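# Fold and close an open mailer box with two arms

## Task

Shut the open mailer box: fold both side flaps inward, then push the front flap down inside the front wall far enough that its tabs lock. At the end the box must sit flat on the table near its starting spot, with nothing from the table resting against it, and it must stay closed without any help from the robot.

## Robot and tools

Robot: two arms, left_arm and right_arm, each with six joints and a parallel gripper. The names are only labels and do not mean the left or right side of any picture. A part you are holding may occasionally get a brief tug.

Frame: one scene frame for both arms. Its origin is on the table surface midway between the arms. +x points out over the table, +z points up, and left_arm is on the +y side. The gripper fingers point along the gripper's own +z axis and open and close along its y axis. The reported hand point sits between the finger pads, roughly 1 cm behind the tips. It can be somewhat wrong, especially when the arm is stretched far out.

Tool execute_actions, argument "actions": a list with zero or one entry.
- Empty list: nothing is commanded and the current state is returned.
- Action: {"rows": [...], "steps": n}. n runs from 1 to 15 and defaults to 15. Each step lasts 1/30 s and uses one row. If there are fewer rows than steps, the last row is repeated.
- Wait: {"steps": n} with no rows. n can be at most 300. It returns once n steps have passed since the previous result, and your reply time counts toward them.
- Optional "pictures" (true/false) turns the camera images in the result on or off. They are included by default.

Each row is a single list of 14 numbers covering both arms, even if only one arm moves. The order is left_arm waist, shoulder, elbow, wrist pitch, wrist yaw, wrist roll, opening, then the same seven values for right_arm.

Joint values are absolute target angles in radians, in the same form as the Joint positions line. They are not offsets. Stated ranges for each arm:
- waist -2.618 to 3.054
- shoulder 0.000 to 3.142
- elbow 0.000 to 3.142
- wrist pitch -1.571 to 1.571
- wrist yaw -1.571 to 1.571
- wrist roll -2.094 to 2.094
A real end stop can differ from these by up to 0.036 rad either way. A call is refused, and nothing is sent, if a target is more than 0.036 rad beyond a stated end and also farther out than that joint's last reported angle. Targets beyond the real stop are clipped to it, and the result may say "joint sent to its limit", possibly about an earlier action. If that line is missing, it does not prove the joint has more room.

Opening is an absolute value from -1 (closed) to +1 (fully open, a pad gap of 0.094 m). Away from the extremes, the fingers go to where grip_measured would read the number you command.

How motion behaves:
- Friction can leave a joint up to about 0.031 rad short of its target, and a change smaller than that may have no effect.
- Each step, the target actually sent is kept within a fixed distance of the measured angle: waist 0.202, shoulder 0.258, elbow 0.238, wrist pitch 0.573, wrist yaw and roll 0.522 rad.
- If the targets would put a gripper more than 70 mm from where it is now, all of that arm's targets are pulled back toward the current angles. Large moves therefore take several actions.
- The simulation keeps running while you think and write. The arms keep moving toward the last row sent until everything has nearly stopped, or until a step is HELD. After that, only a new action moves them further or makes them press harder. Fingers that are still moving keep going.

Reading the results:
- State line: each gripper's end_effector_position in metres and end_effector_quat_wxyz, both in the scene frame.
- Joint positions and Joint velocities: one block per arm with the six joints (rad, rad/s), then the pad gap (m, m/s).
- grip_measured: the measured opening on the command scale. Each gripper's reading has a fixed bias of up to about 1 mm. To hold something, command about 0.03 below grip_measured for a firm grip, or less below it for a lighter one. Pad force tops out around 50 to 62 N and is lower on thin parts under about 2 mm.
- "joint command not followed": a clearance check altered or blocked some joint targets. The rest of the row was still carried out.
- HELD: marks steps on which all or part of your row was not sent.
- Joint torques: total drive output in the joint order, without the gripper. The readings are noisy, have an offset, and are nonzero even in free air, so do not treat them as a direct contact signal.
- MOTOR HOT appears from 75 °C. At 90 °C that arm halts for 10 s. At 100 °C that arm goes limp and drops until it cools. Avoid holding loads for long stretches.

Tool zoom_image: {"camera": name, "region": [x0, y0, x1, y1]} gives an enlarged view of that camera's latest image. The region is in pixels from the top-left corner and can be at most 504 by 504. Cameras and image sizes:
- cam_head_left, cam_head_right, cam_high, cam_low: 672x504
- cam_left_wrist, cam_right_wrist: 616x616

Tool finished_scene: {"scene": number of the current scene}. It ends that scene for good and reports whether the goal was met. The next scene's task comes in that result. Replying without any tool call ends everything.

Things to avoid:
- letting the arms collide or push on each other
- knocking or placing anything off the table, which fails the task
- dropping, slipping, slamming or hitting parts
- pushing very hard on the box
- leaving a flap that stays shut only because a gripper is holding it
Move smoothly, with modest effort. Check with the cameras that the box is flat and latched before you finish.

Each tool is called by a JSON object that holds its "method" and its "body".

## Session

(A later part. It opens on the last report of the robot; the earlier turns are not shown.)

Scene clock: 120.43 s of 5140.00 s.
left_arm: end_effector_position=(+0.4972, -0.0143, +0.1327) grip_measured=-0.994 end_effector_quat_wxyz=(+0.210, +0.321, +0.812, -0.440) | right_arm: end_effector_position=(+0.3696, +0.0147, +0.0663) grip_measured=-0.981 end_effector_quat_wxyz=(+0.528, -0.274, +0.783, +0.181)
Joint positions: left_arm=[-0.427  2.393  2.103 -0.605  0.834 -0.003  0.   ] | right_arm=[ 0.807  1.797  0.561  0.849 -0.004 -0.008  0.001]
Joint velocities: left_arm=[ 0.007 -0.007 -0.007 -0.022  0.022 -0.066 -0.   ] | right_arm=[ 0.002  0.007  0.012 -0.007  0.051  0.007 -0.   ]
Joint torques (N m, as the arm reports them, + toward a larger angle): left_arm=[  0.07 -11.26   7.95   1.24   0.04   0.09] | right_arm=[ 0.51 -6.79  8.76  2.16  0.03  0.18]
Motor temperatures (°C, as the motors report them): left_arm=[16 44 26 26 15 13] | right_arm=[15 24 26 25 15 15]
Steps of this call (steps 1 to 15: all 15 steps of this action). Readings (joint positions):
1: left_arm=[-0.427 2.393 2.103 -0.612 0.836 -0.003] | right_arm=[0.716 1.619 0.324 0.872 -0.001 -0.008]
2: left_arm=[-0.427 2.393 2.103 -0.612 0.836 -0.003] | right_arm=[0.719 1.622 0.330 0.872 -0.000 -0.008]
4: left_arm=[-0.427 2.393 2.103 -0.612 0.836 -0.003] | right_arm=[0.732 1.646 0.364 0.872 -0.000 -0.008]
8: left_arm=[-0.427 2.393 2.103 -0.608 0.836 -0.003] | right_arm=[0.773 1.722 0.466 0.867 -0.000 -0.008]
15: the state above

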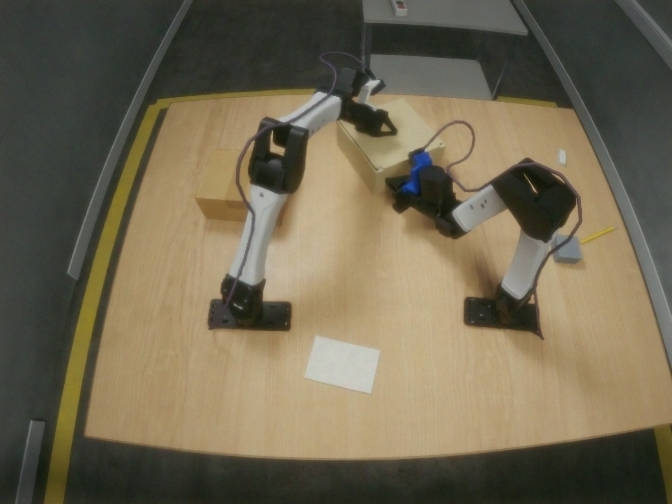

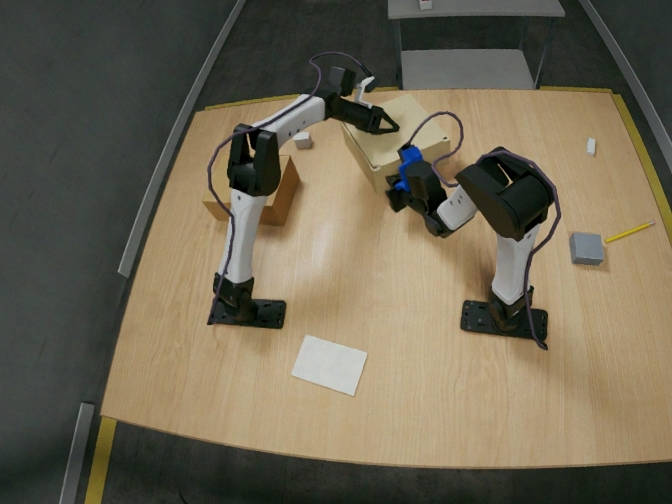

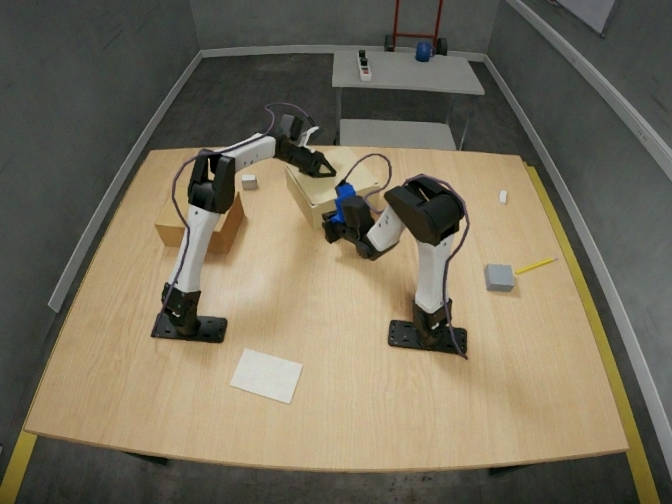

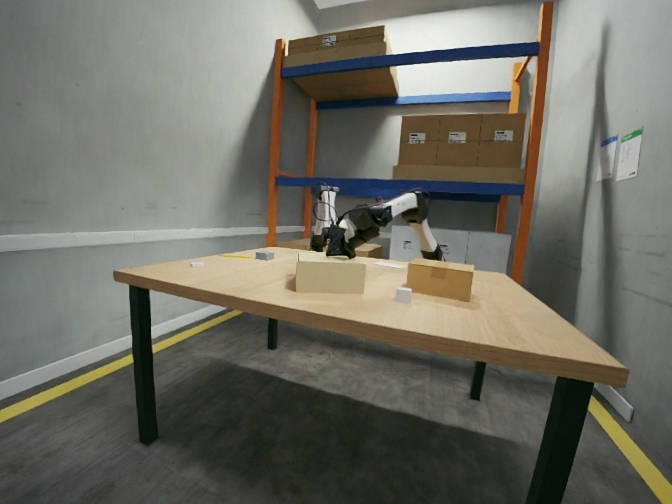

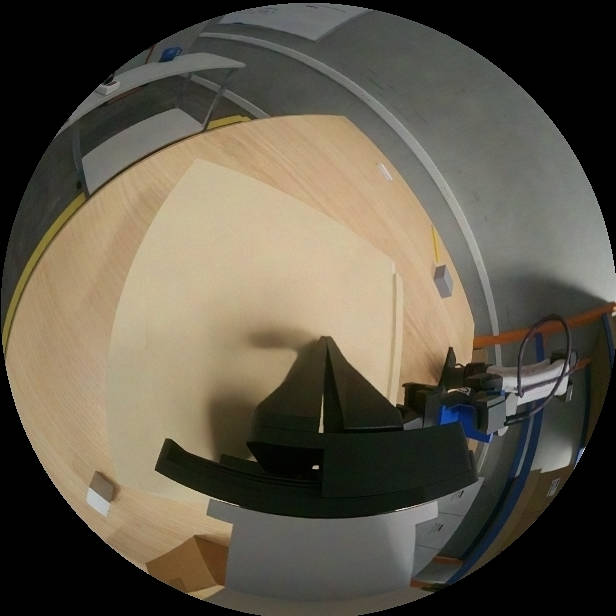

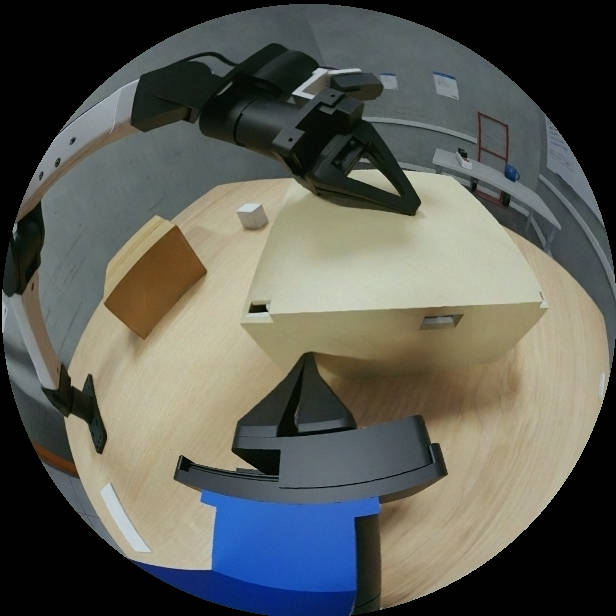

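Works. Continue.

{"method": "execute_actions", "body": {"actions": [{"rows":[[-0.43,2.43,2.09,-0.65,0.8,0,-1,0.815,1.83,0.605,0.83,0,0,-1],[-0.43,2.43,2.09,-0.65,0.8,0,-1,0.82,1.85,0.63,0.82,0,0,-1],[-0.43,2.43,2.09,-0.65,0.8,0,-1,0.825,1.87,0.655,0.815,0,0,-1],[-0.43,2.43,2.09,-0.65,0.8,0,-1,0.83,1.885,0.68,0.81,0,0,-1],[-0.43,2.43,2.09,-0.65,0.8,0,-1,0.835,1.9,0.705,0.8,0,0,-1],[-0.43,2.43,2.09,-0.65,0.8,0,-1,0.84,1.92,0.73,0.79,0,0,-1],[-0.43,2.43,2.09,-0.65,0.8,0,-1,0.84,1.94,0.76,0.78,0,0,-1],[-0.43,2.43,2.09,-0.65,0.8,0,-1,0.84,1.96,0.79,0.77,0,0,-1],[-0.43,2.43,2.09,-0.65,0.8,0,-1,0.84,1.98,0.82,0.76,0,0,-1],[-0.43,2.43,2.09,-0.65,0.8,0,-1,0.84,2.0,0.85,0.75,0,0,-1]]}]}}

Scene clock: 121.90 s of 5140.00 s.
left_arm: end_effector_position=(+0.4973, -0.0143, +0.1328) grip_measured=-0.994 end_effector_quat_wxyz=(+0.211, +0.321, +0.812, -0.440) | right_arm: end_effector_position=(+0.4101, +0.0671, +0.0627) grip_measured=-0.981 end_effector_quat_wxyz=(+0.525, -0.287, +0.778, +0.191)
Joint positions: left_arm=[-0.427  2.393  2.103 -0.604  0.834 -0.003  0.   ] | right_arm=[ 0.838  1.987  0.833  0.769 -0.007 -0.008  0.001]
Joint velocities: left_arm=[ 0.002 -0.007 -0.002 -0.022  0.007  0.007 -0.001] | right_arm=[-0.002 -0.007 -0.002 -0.11  -0.007 -0.051  0.001]
Joint torques (N m, as the arm reports them, + toward a larger angle): left_arm=[  0.13 -11.24   7.95   1.23   0.05   0.09] | right_arm=[ 0.32 -8.93  9.08  2.17  0.07  0.18]
Motor temperatures (°C, as the motors report them): left_arm=[16 44 26 25 15 13] | right_arm=[15 24 26 25 15 15]
Steps of this call (steps 1 to 15: the robot went on to your last target; steps 16 to 29: nothing new was sent; steps 30 to 44: all 15 steps of this action). Readings (joint positions):
30: left_arm=[-0.427 2.393 2.103 -0.605 0.834 -0.003] | right_arm=[0.807 1.799 0.565 0.843 -0.004 -0.008]
31: left_arm=[-0.427 2.393 2.103 -0.605 0.834 -0.003] | right_arm=[0.807 1.807 0.576 0.838 -0.004 -0.008]
33: left_arm=[-0.427 2.393 2.103 -0.604 0.834 -0.003] | right_arm=[0.813 1.839 0.617 0.828 -0.004 -0.008]
37: left_arm=[-0.427 2.393 2.103 -0.604 0.834 -0.003] | right_arm=[0.832 1.913 0.723 0.803 -0.004 -0.008]
44: the state above

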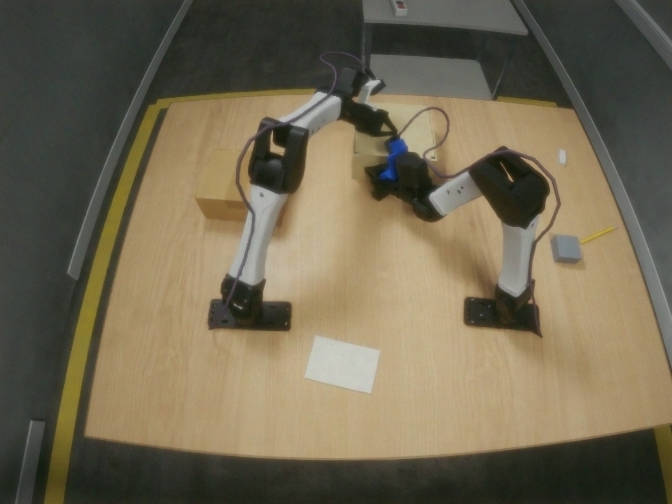

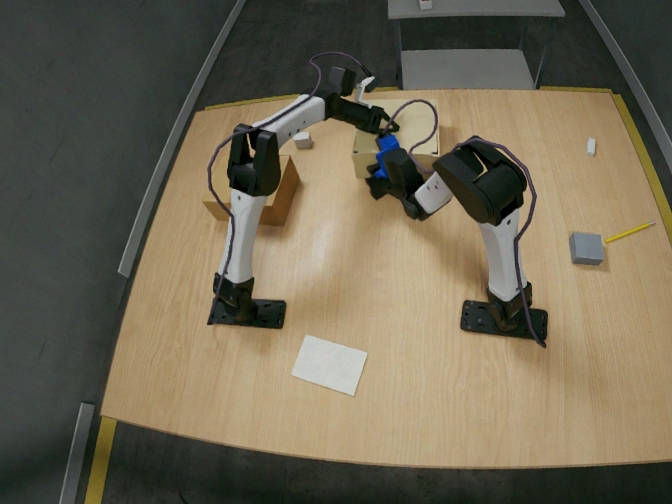

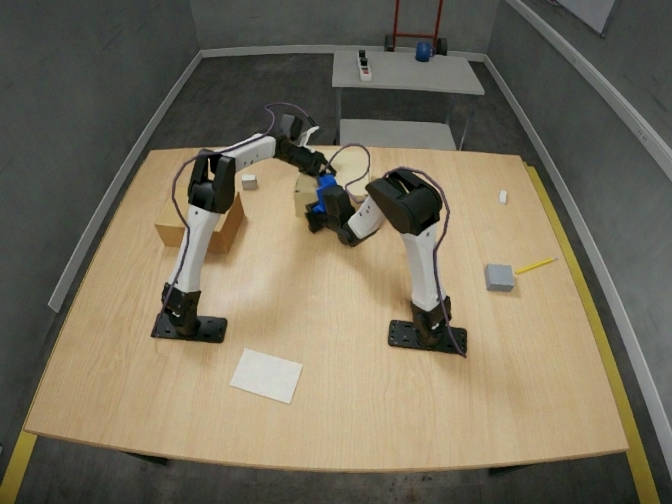

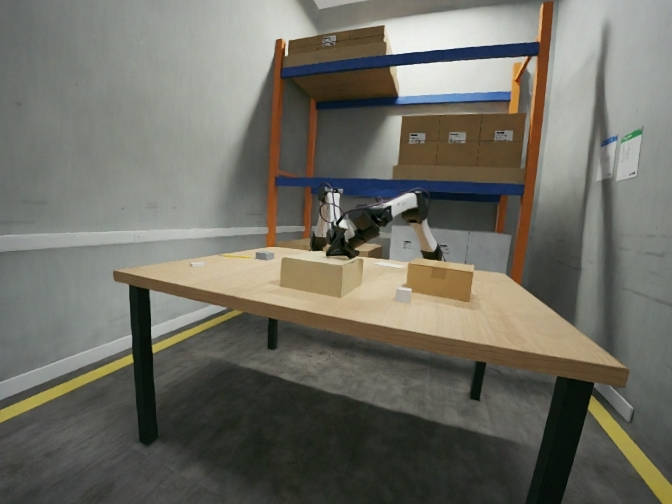

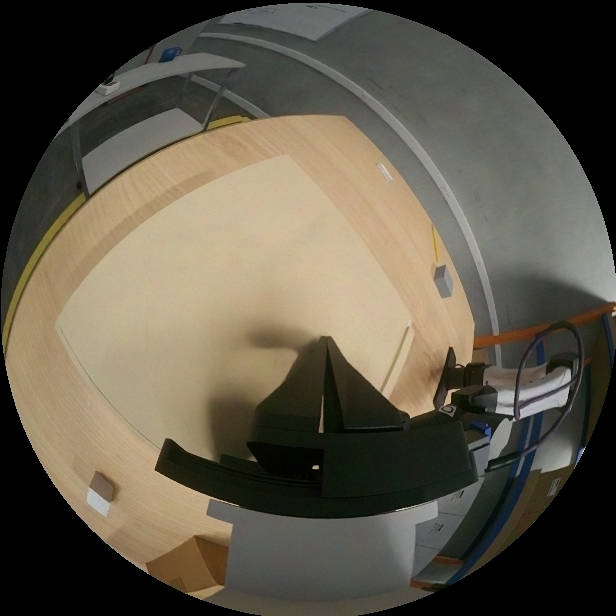

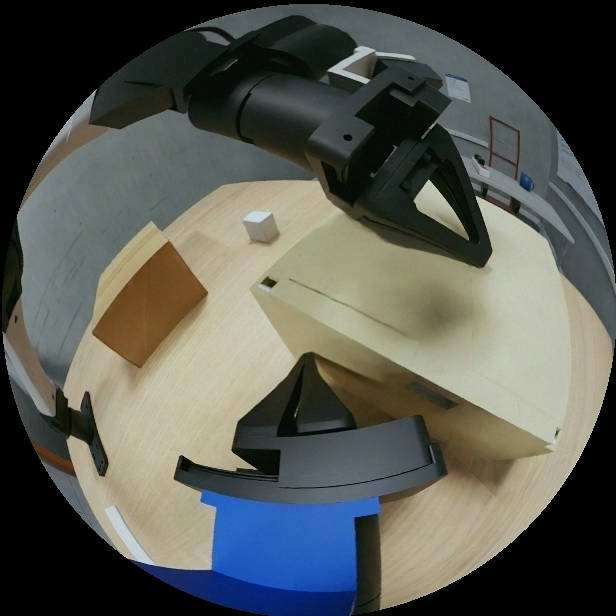

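{"method": "execute_actions", "body": {"actions": [{"rows":[[-0.43,2.45,2.1,-0.65,0.8,0,-1,0.84,1.96,0.79,0.77,0,0,-1],[-0.43,2.45,2.1,-0.65,0.8,0,-1,0.84,1.92,0.73,0.79,0,0,-1],[-0.42,2.46,2.12,-0.65,0.8,0,-1,0.83,1.88,0.67,0.81,0,0,-1],[-0.41,2.47,2.135,-0.65,0.8,0,-1,0.82,1.84,0.61,0.83,0,0,-1],[-0.4,2.48,2.15,-0.65,0.8,0,-1,0.8,1.79,0.55,0.85,0,0,-1],[-0.39,2.49,2.165,-0.65,0.8,0,-1,0.78,1.74,0.49,0.86,0,0,-1],[-0.38,2.5,2.18,-0.65,0.8,0,-1,0.75,1.69,0.43,0.87,0,0,-1],[-0.37,2.51,2.195,-0.65,0.8,0,-1,0.72,1.63,0.37,0.88,0,0,-1],[-0.36,2.52,2.21,-0.65,0.8,0,-1,0.68,1.57,0.32,0.88,0,0,-1],[-0.35,2.53,2.22,-0.65,0.8,0,-1,0.64,1.5,0.28,0.88,0,0,-1],[-0.35,2.53,2.22,-0.65,0.8,0,-1,0.6,1.45,0.25,0.88,0,0,-1]]}], "pictures": false}}

{"method": "execute_actions", "body": {"actions": [{"steps":8}]}}

Scene clock: 123.53 s of 5140.00 s.
left_arm: end_effector_position=(+0.5422, +0.0142, +0.1340) grip_measured=-0.994 end_effector_quat_wxyz=(+0.246, +0.298, +0.814, -0.434) | right_arm: end_effector_position=(+0.3501, -0.0983, +0.0862) grip_measured=-0.981 end_effector_quat_wxyz=(+0.561, -0.186, +0.797, +0.126)
Joint positions: left_arm=[-0.352  2.473  2.227 -0.604  0.837 -0.003  0.   ] | right_arm=[ 0.6    1.461  0.261  0.854  0.005 -0.006  0.001]
Joint velocities: left_arm=[ 0.11   0.007  0.027 -0.037  0.007 -0.022 -0.001] | right_arm=[-0.007 -0.071  0.002  0.242  0.066 -0.051  0.001]
Joint torques (N m, as the arm reports them, + toward a larger angle): left_arm=[  0.   -10.19   8.49   1.29   0.02   0.09] | right_arm=[ 0.28 -5.08  5.97  2.08 -0.08  0.18]
Motor temperatures (°C, as the motors report them): left_arm=[16 43 26 25 15 13] | right_arm=[15 24 26 25 15 15]
Steps of this call (steps 1 to 30: the robot went on to your last target; steps 31 to 34: nothing new was sent; steps 35 to 49: all 15 steps of this action). Readings (joint positions):
35: left_arm=[-0.427 2.394 2.103 -0.604 0.834 -0.003] | right_arm=[0.838 1.986 0.830 0.758 -0.006 -0.008]
36: left_arm=[-0.427 2.394 2.103 -0.604 0.834 -0.003] | right_arm=[0.838 1.978 0.812 0.765 -0.006 -0.008]
38: left_arm=[-0.426 2.403 2.118 -0.606 0.834 -0.003] | right_arm=[0.837 1.924 0.723 0.783 -0.006 -0.008]
42: left_arm=[-0.411 2.441 2.177 -0.606 0.838 -0.003] | right_arm=[0.785 1.742 0.478 0.816 -0.008 -0.008]
49: the state above

Scene clock: 123.80 s of 5140.00 s.
left_arm: end_effector_position=(+0.5437, +0.0162, +0.1337) grip_measured=-0.994 end_effector_quat_wxyz=(+0.248, +0.296, +0.815, -0.432) | right_arm: end_effector_position=(+0.3507, -0.0978, +0.0884) grip_measured=-0.981 end_effector_quat_wxyz=(+0.565, -0.186, +0.794, +0.127)
Joint positions: left_arm=[-0.349  2.473  2.228 -0.604  0.834 -0.002  0.   ] | right_arm=[ 0.6    1.46   0.261  0.863  0.005 -0.006  0.001]
Joint velocities: left_arm=[ 0.007 -0.002  0.017 -0.037 -0.037 -0.022  0.   ] | right_arm=[-0.007 -0.002 -0.012 -0.022 -0.007 -0.051 -0.001]
Joint torques (N m, as the arm reports them, + toward a larger angle): left_arm=[  0.28 -10.17   8.53   1.29   0.06   0.09] | right_arm=[ 0.29 -5.43  6.04  2.41 -0.04  0.16]
Motor temperatures (°C, as the motors report them): left_arm=[16 43 26 25 15 13] | right_arm=[15 24 26 25 15 15]
Steps of this call (steps 1 to 8: the robot went on to your last target). Readings (joint positions):
1: left_arm=[-0.350 2.473 2.227 -0.604 0.837 -0.003] | right_arm=[0.600 1.460 0.261 0.861 0.005 -0.006]
2: left_arm=[-0.349 2.473 2.227 -0.604 0.837 -0.003] | right_arm=[0.600 1.460 0.261 0.862 0.005 -0.006]
4: left_arm=[-0.349 2.473 2.228 -0.604 0.834 -0.002] | right_arm=[0.600 1.460 0.261 0.862 0.005 -0.006]
8: the state above

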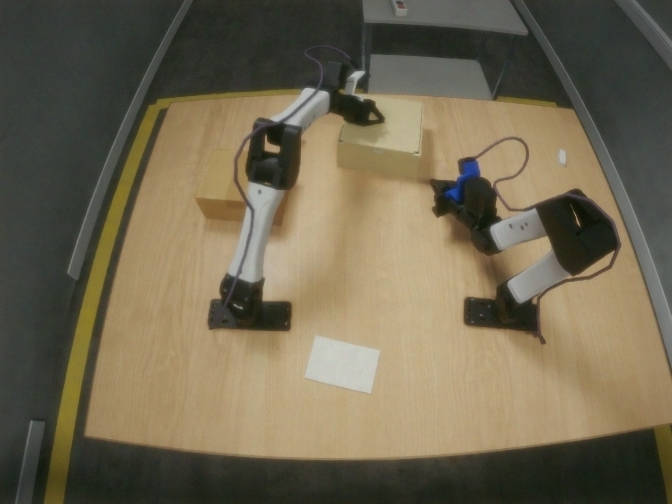

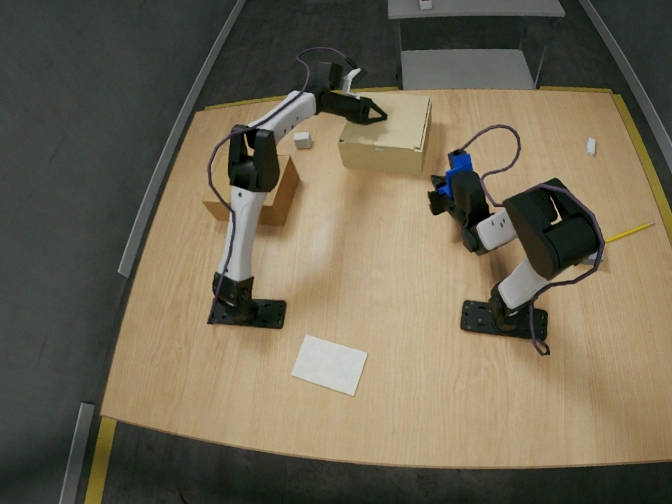

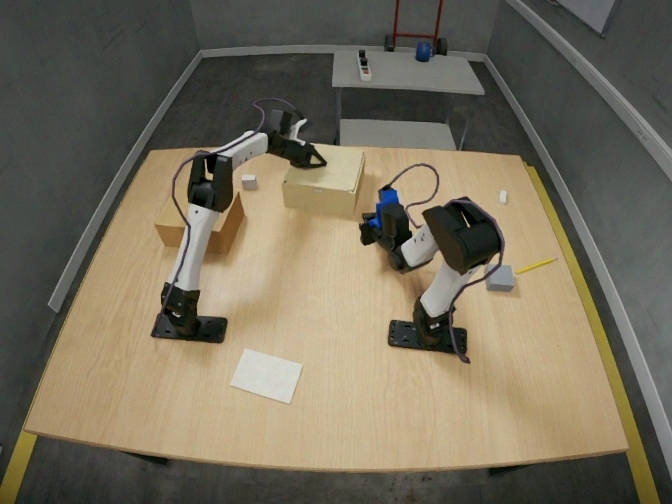

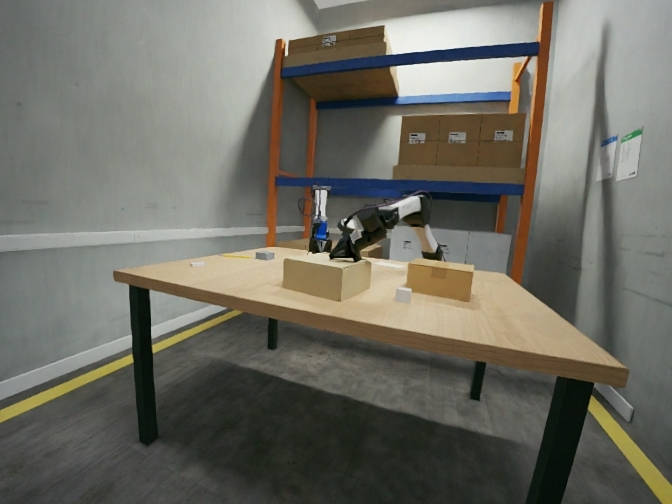

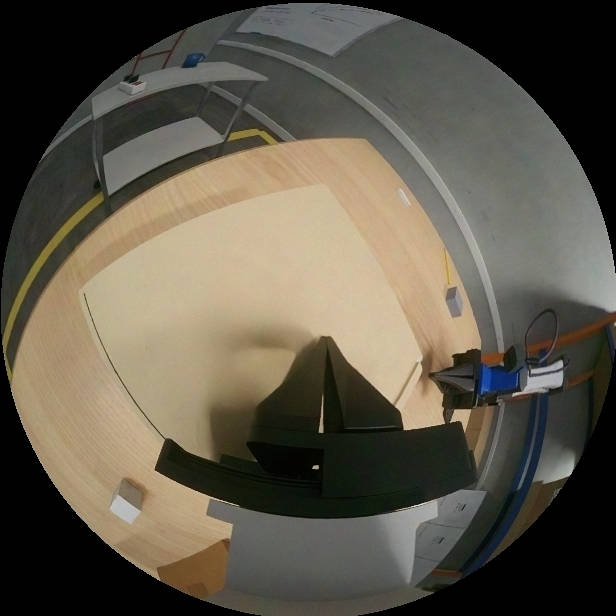

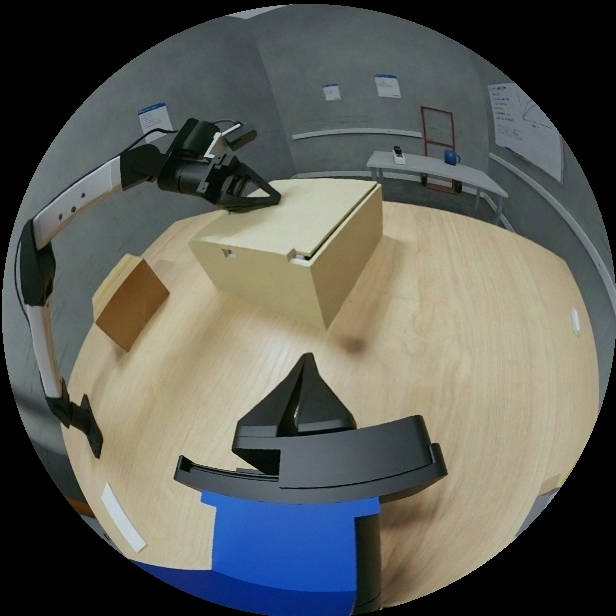

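{"method": "execute_actions", "body": {"actions": [{"rows":[[-0.35,2.47,2.22,-0.62,0.82,0,-1,0.6,1.45,0.25,0.88,0,0,-1],[-0.35,2.44,2.22,-0.62,0.82,0,-1,0.6,1.45,0.25,0.88,0,0,-1],[-0.35,2.41,2.22,-0.62,0.82,0,-1,0.6,1.45,0.25,0.88,0,0,-1],[-0.35,2.38,2.22,-0.62,0.82,0,-1,0.6,1.45,0.25,0.88,0,0,-1],[-0.35,2.35,2.22,-0.62,0.82,0,-1,0.6,1.45,0.25,0.88,0,0,-1],[-0.35,2.32,2.22,-0.62,0.82,0,-1,0.6,1.45,0.25,0.88,0,0,-1],[-0.35,2.29,2.22,-0.62,0.82,0,-1,0.6,1.45,0.25,0.88,0,0,-1]]}]}}

Scene clock: 124.93 s of 5140.00 s.
left_arm: end_effector_position=(+0.5292, +0.0230, +0.2537) grip_measured=-0.994 end_effector_quat_wxyz=(+0.338, +0.326, +0.772, -0.428) | right_arm: end_effector_position=(+0.3507, -0.0978, +0.0885) grip_measured=-0.981 end_effector_quat_wxyz=(+0.565, -0.186, +0.794, +0.127)
Joint positions: left_arm=[-0.349  2.264  2.227 -0.604  0.825 -0.002  0.   ] | right_arm=[ 0.6    1.46   0.261  0.863  0.005 -0.006  0.001]
Joint velocities: left_arm=[-0.002  0.002  0.012 -0.051 -0.037 -0.037 -0.001] | right_arm=[-0.012  0.007  0.002 -0.037 -0.022 -0.154 -0.001]
Joint torques (N m, as the arm reports them, + toward a larger angle): left_arm=[  0.29 -11.45   8.68   1.86   0.26   0.1 ] | right_arm=[ 0.29 -5.44  6.02  2.39 -0.03  0.16]
Motor temperatures (°C, as the motors report them): left_arm=[16 43 26 25 15 13] | right_arm=[15 24 26 25 15 15]
Steps of this call (steps 1 to 15: the robot went on to your last target; steps 16 to 19: nothing new was sent; steps 20 to 34: all 15 steps of this action). Readings (joint positions):
20: left_arm=[-0.349 2.471 2.228 -0.603 0.834 -0.002] | right_arm=[0.600 1.460 0.261 0.863 0.005 -0.006]
21: left_arm=[-0.349 2.467 2.228 -0.604 0.834 -0.002] | right_arm=[0.600 1.460 0.261 0.863 0.005 -0.006]
23: left_arm=[-0.349 2.452 2.226 -0.611 0.830 -0.002] | right_arm=[0.600 1.460 0.261 0.863 0.005 -0.006]
27: left_arm=[-0.349 2.362 2.217 -0.627 0.825 -0.002] | right_arm=[0.600 1.460 0.261 0.863 0.005 -0.006]
34: the state above

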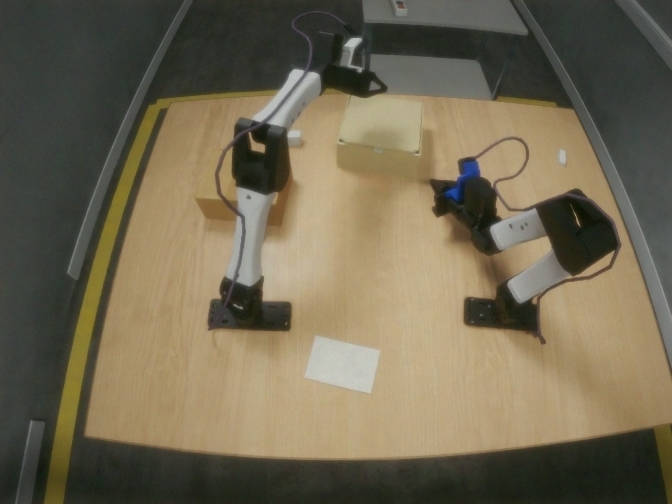

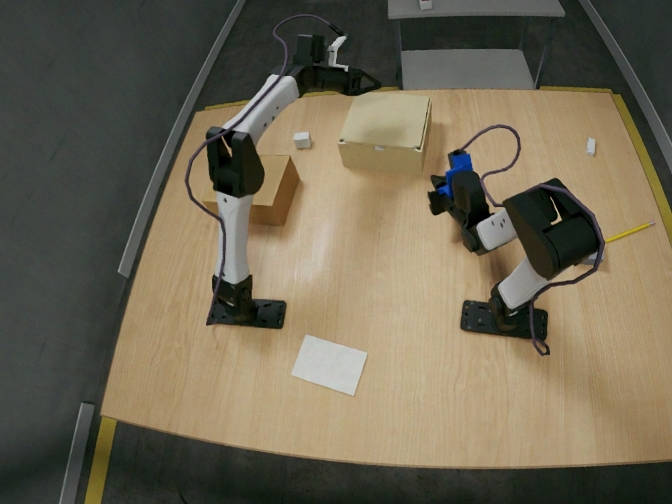

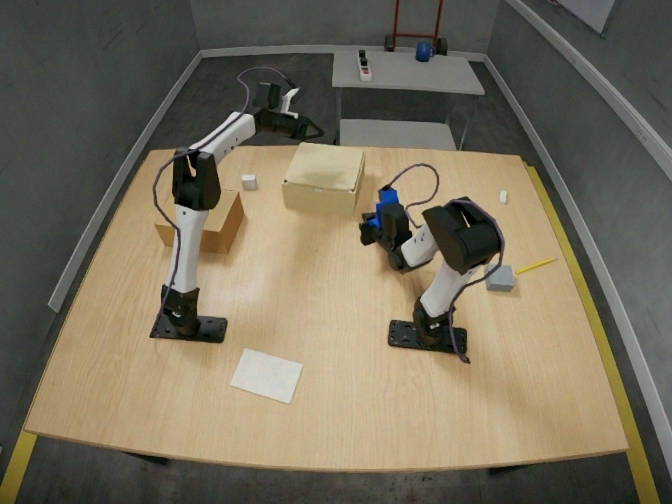

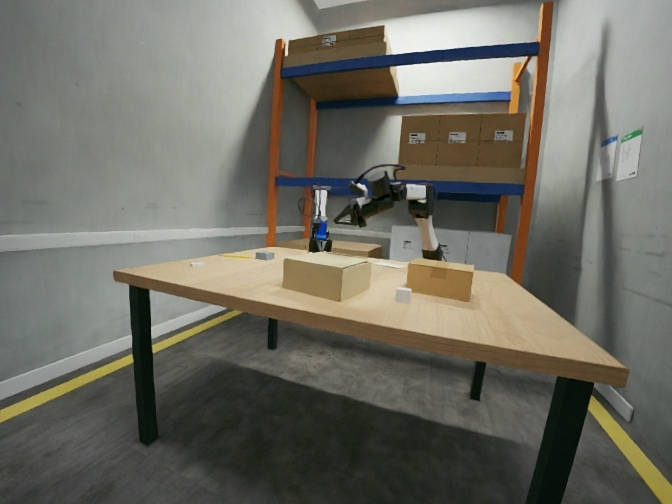

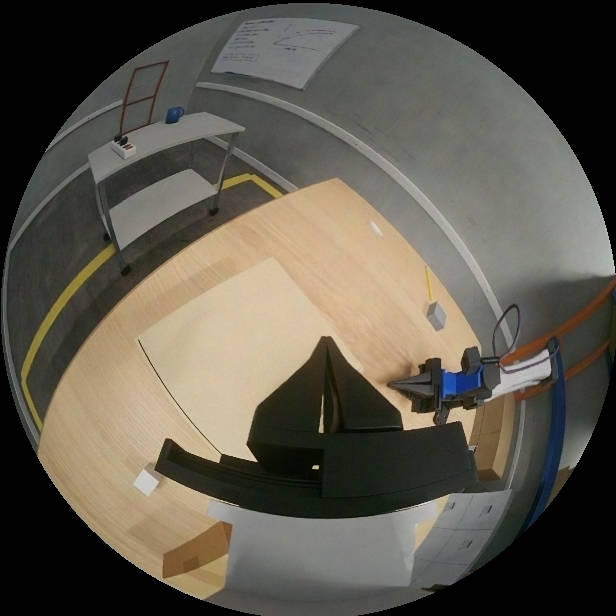

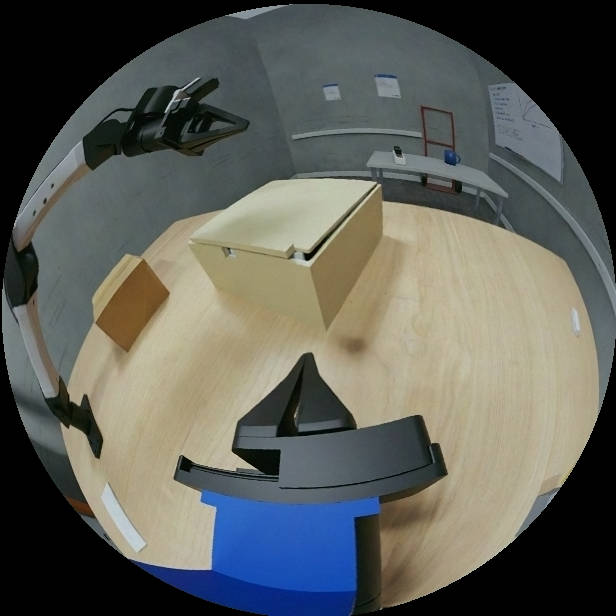

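Lid rose slightly; check it is stable.

{"method": "execute_actions", "body": {"actions": [{"steps":60}]}}

Scene clock: 126.93 s of 5140.00 s.
left_arm: end_effector_position=(+0.5301, +0.0226, +0.2475) grip_measured=-0.994 end_effector_quat_wxyz=(+0.333, +0.324, +0.775, -0.428) | right_arm: end_effector_position=(+0.3508, -0.0978, +0.0886) grip_measured=-0.981 end_effector_quat_wxyz=(+0.565, -0.186, +0.794, +0.127)
Joint positions: left_arm=[-0.349  2.274  2.227 -0.607  0.825 -0.002  0.   ] | right_arm=[ 0.6    1.46   0.261  0.864  0.005 -0.006  0.001]
Joint velocities: left_arm=[-0.012  0.012  0.002  0.037  0.007  0.051  0.001] | right_arm=[ 0.007 -0.007 -0.017 -0.022 -0.051 -0.037  0.   ]
Joint torques (N m, as the arm reports them, + toward a larger angle): left_arm=[  0.27 -12.26   8.62   1.88   0.27   0.08] | right_arm=[ 0.31 -5.45  6.03  2.4  -0.03  0.16]
Motor temperatures (°C, as the motors report them): left_arm=[16 44 26 25 15 13] | right_arm=[15 24 26 25 15 15]
Steps of this call (steps 1 to 15: the robot went on to your last target; steps 16 to 60: nothing new was sent). Readings (joint positions):
1: left_arm=[-0.349 2.266 2.227 -0.605 0.825 -0.002] | right_arm=[0.600 1.460 0.261 0.863 0.005 -0.006]
2: left_arm=[-0.349 2.269 2.227 -0.606 0.825 -0.002] | right_arm=[0.600 1.460 0.261 0.863 0.005 -0.006]
4: left_arm=[-0.349 2.273 2.227 -0.606 0.825 -0.002] | right_arm=[0.600 1.460 0.261 0.863 0.005 -0.006]
8: left_arm=[-0.349 2.274 2.227 -0.607 0.825 -0.002] | right_arm=[0.600 1.460 0.261 0.863 0.005 -0.006]
60: the state above
All arms were judged still, so your last target was given up. Only a new action makes them travel on or press farther. Fingers that are still opening or closing keep moving.

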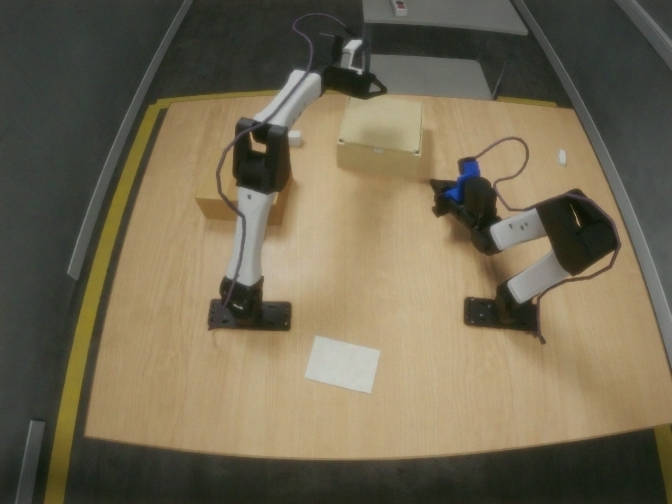

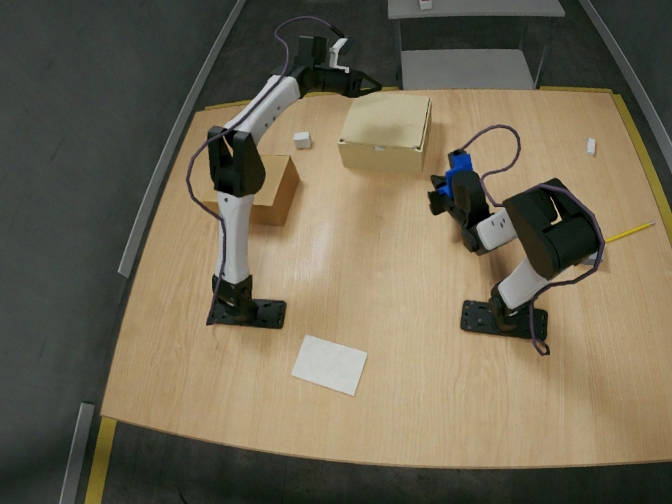

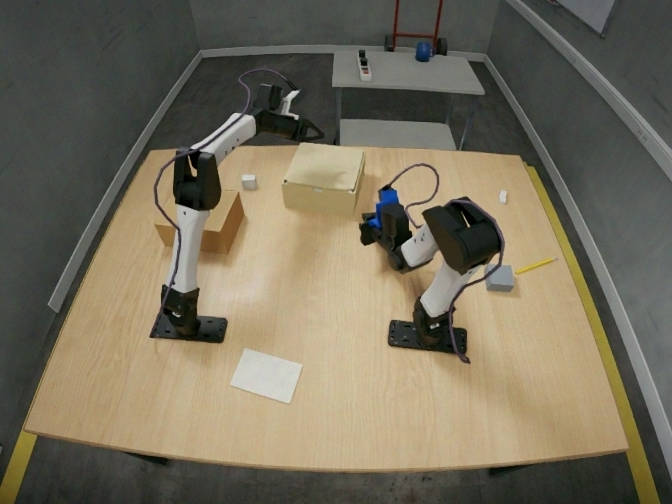

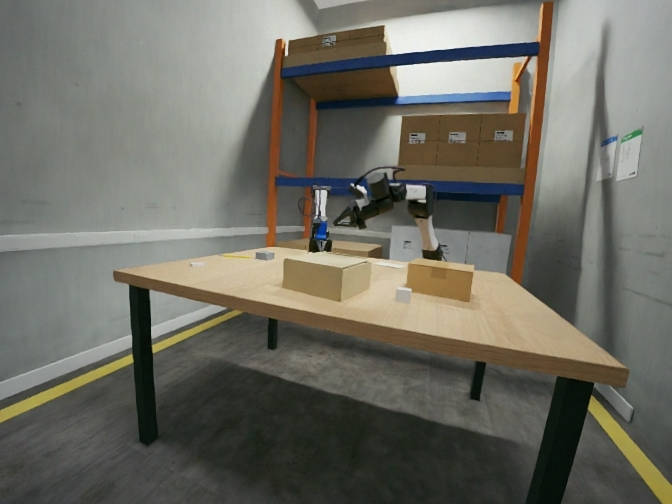

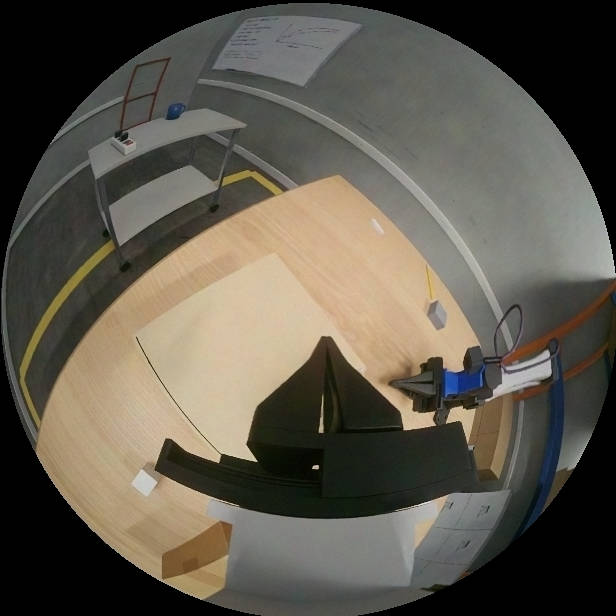

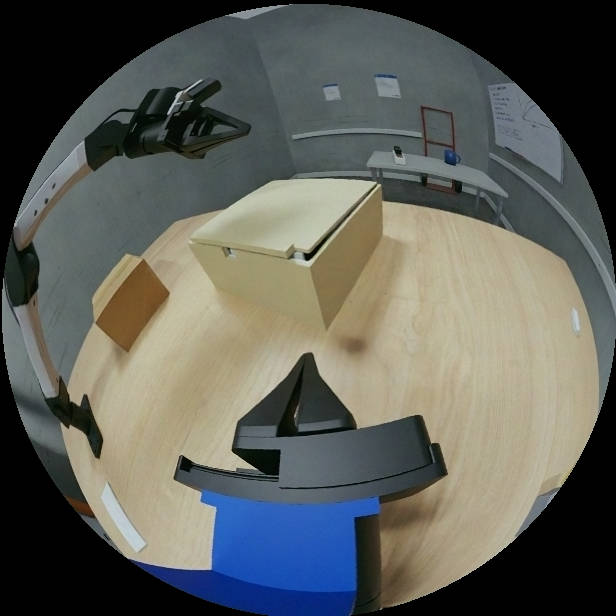

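Stable and latched.

{"method": "finished_scene", "body": {"scene": 2}}

The scene is finished: the task was done.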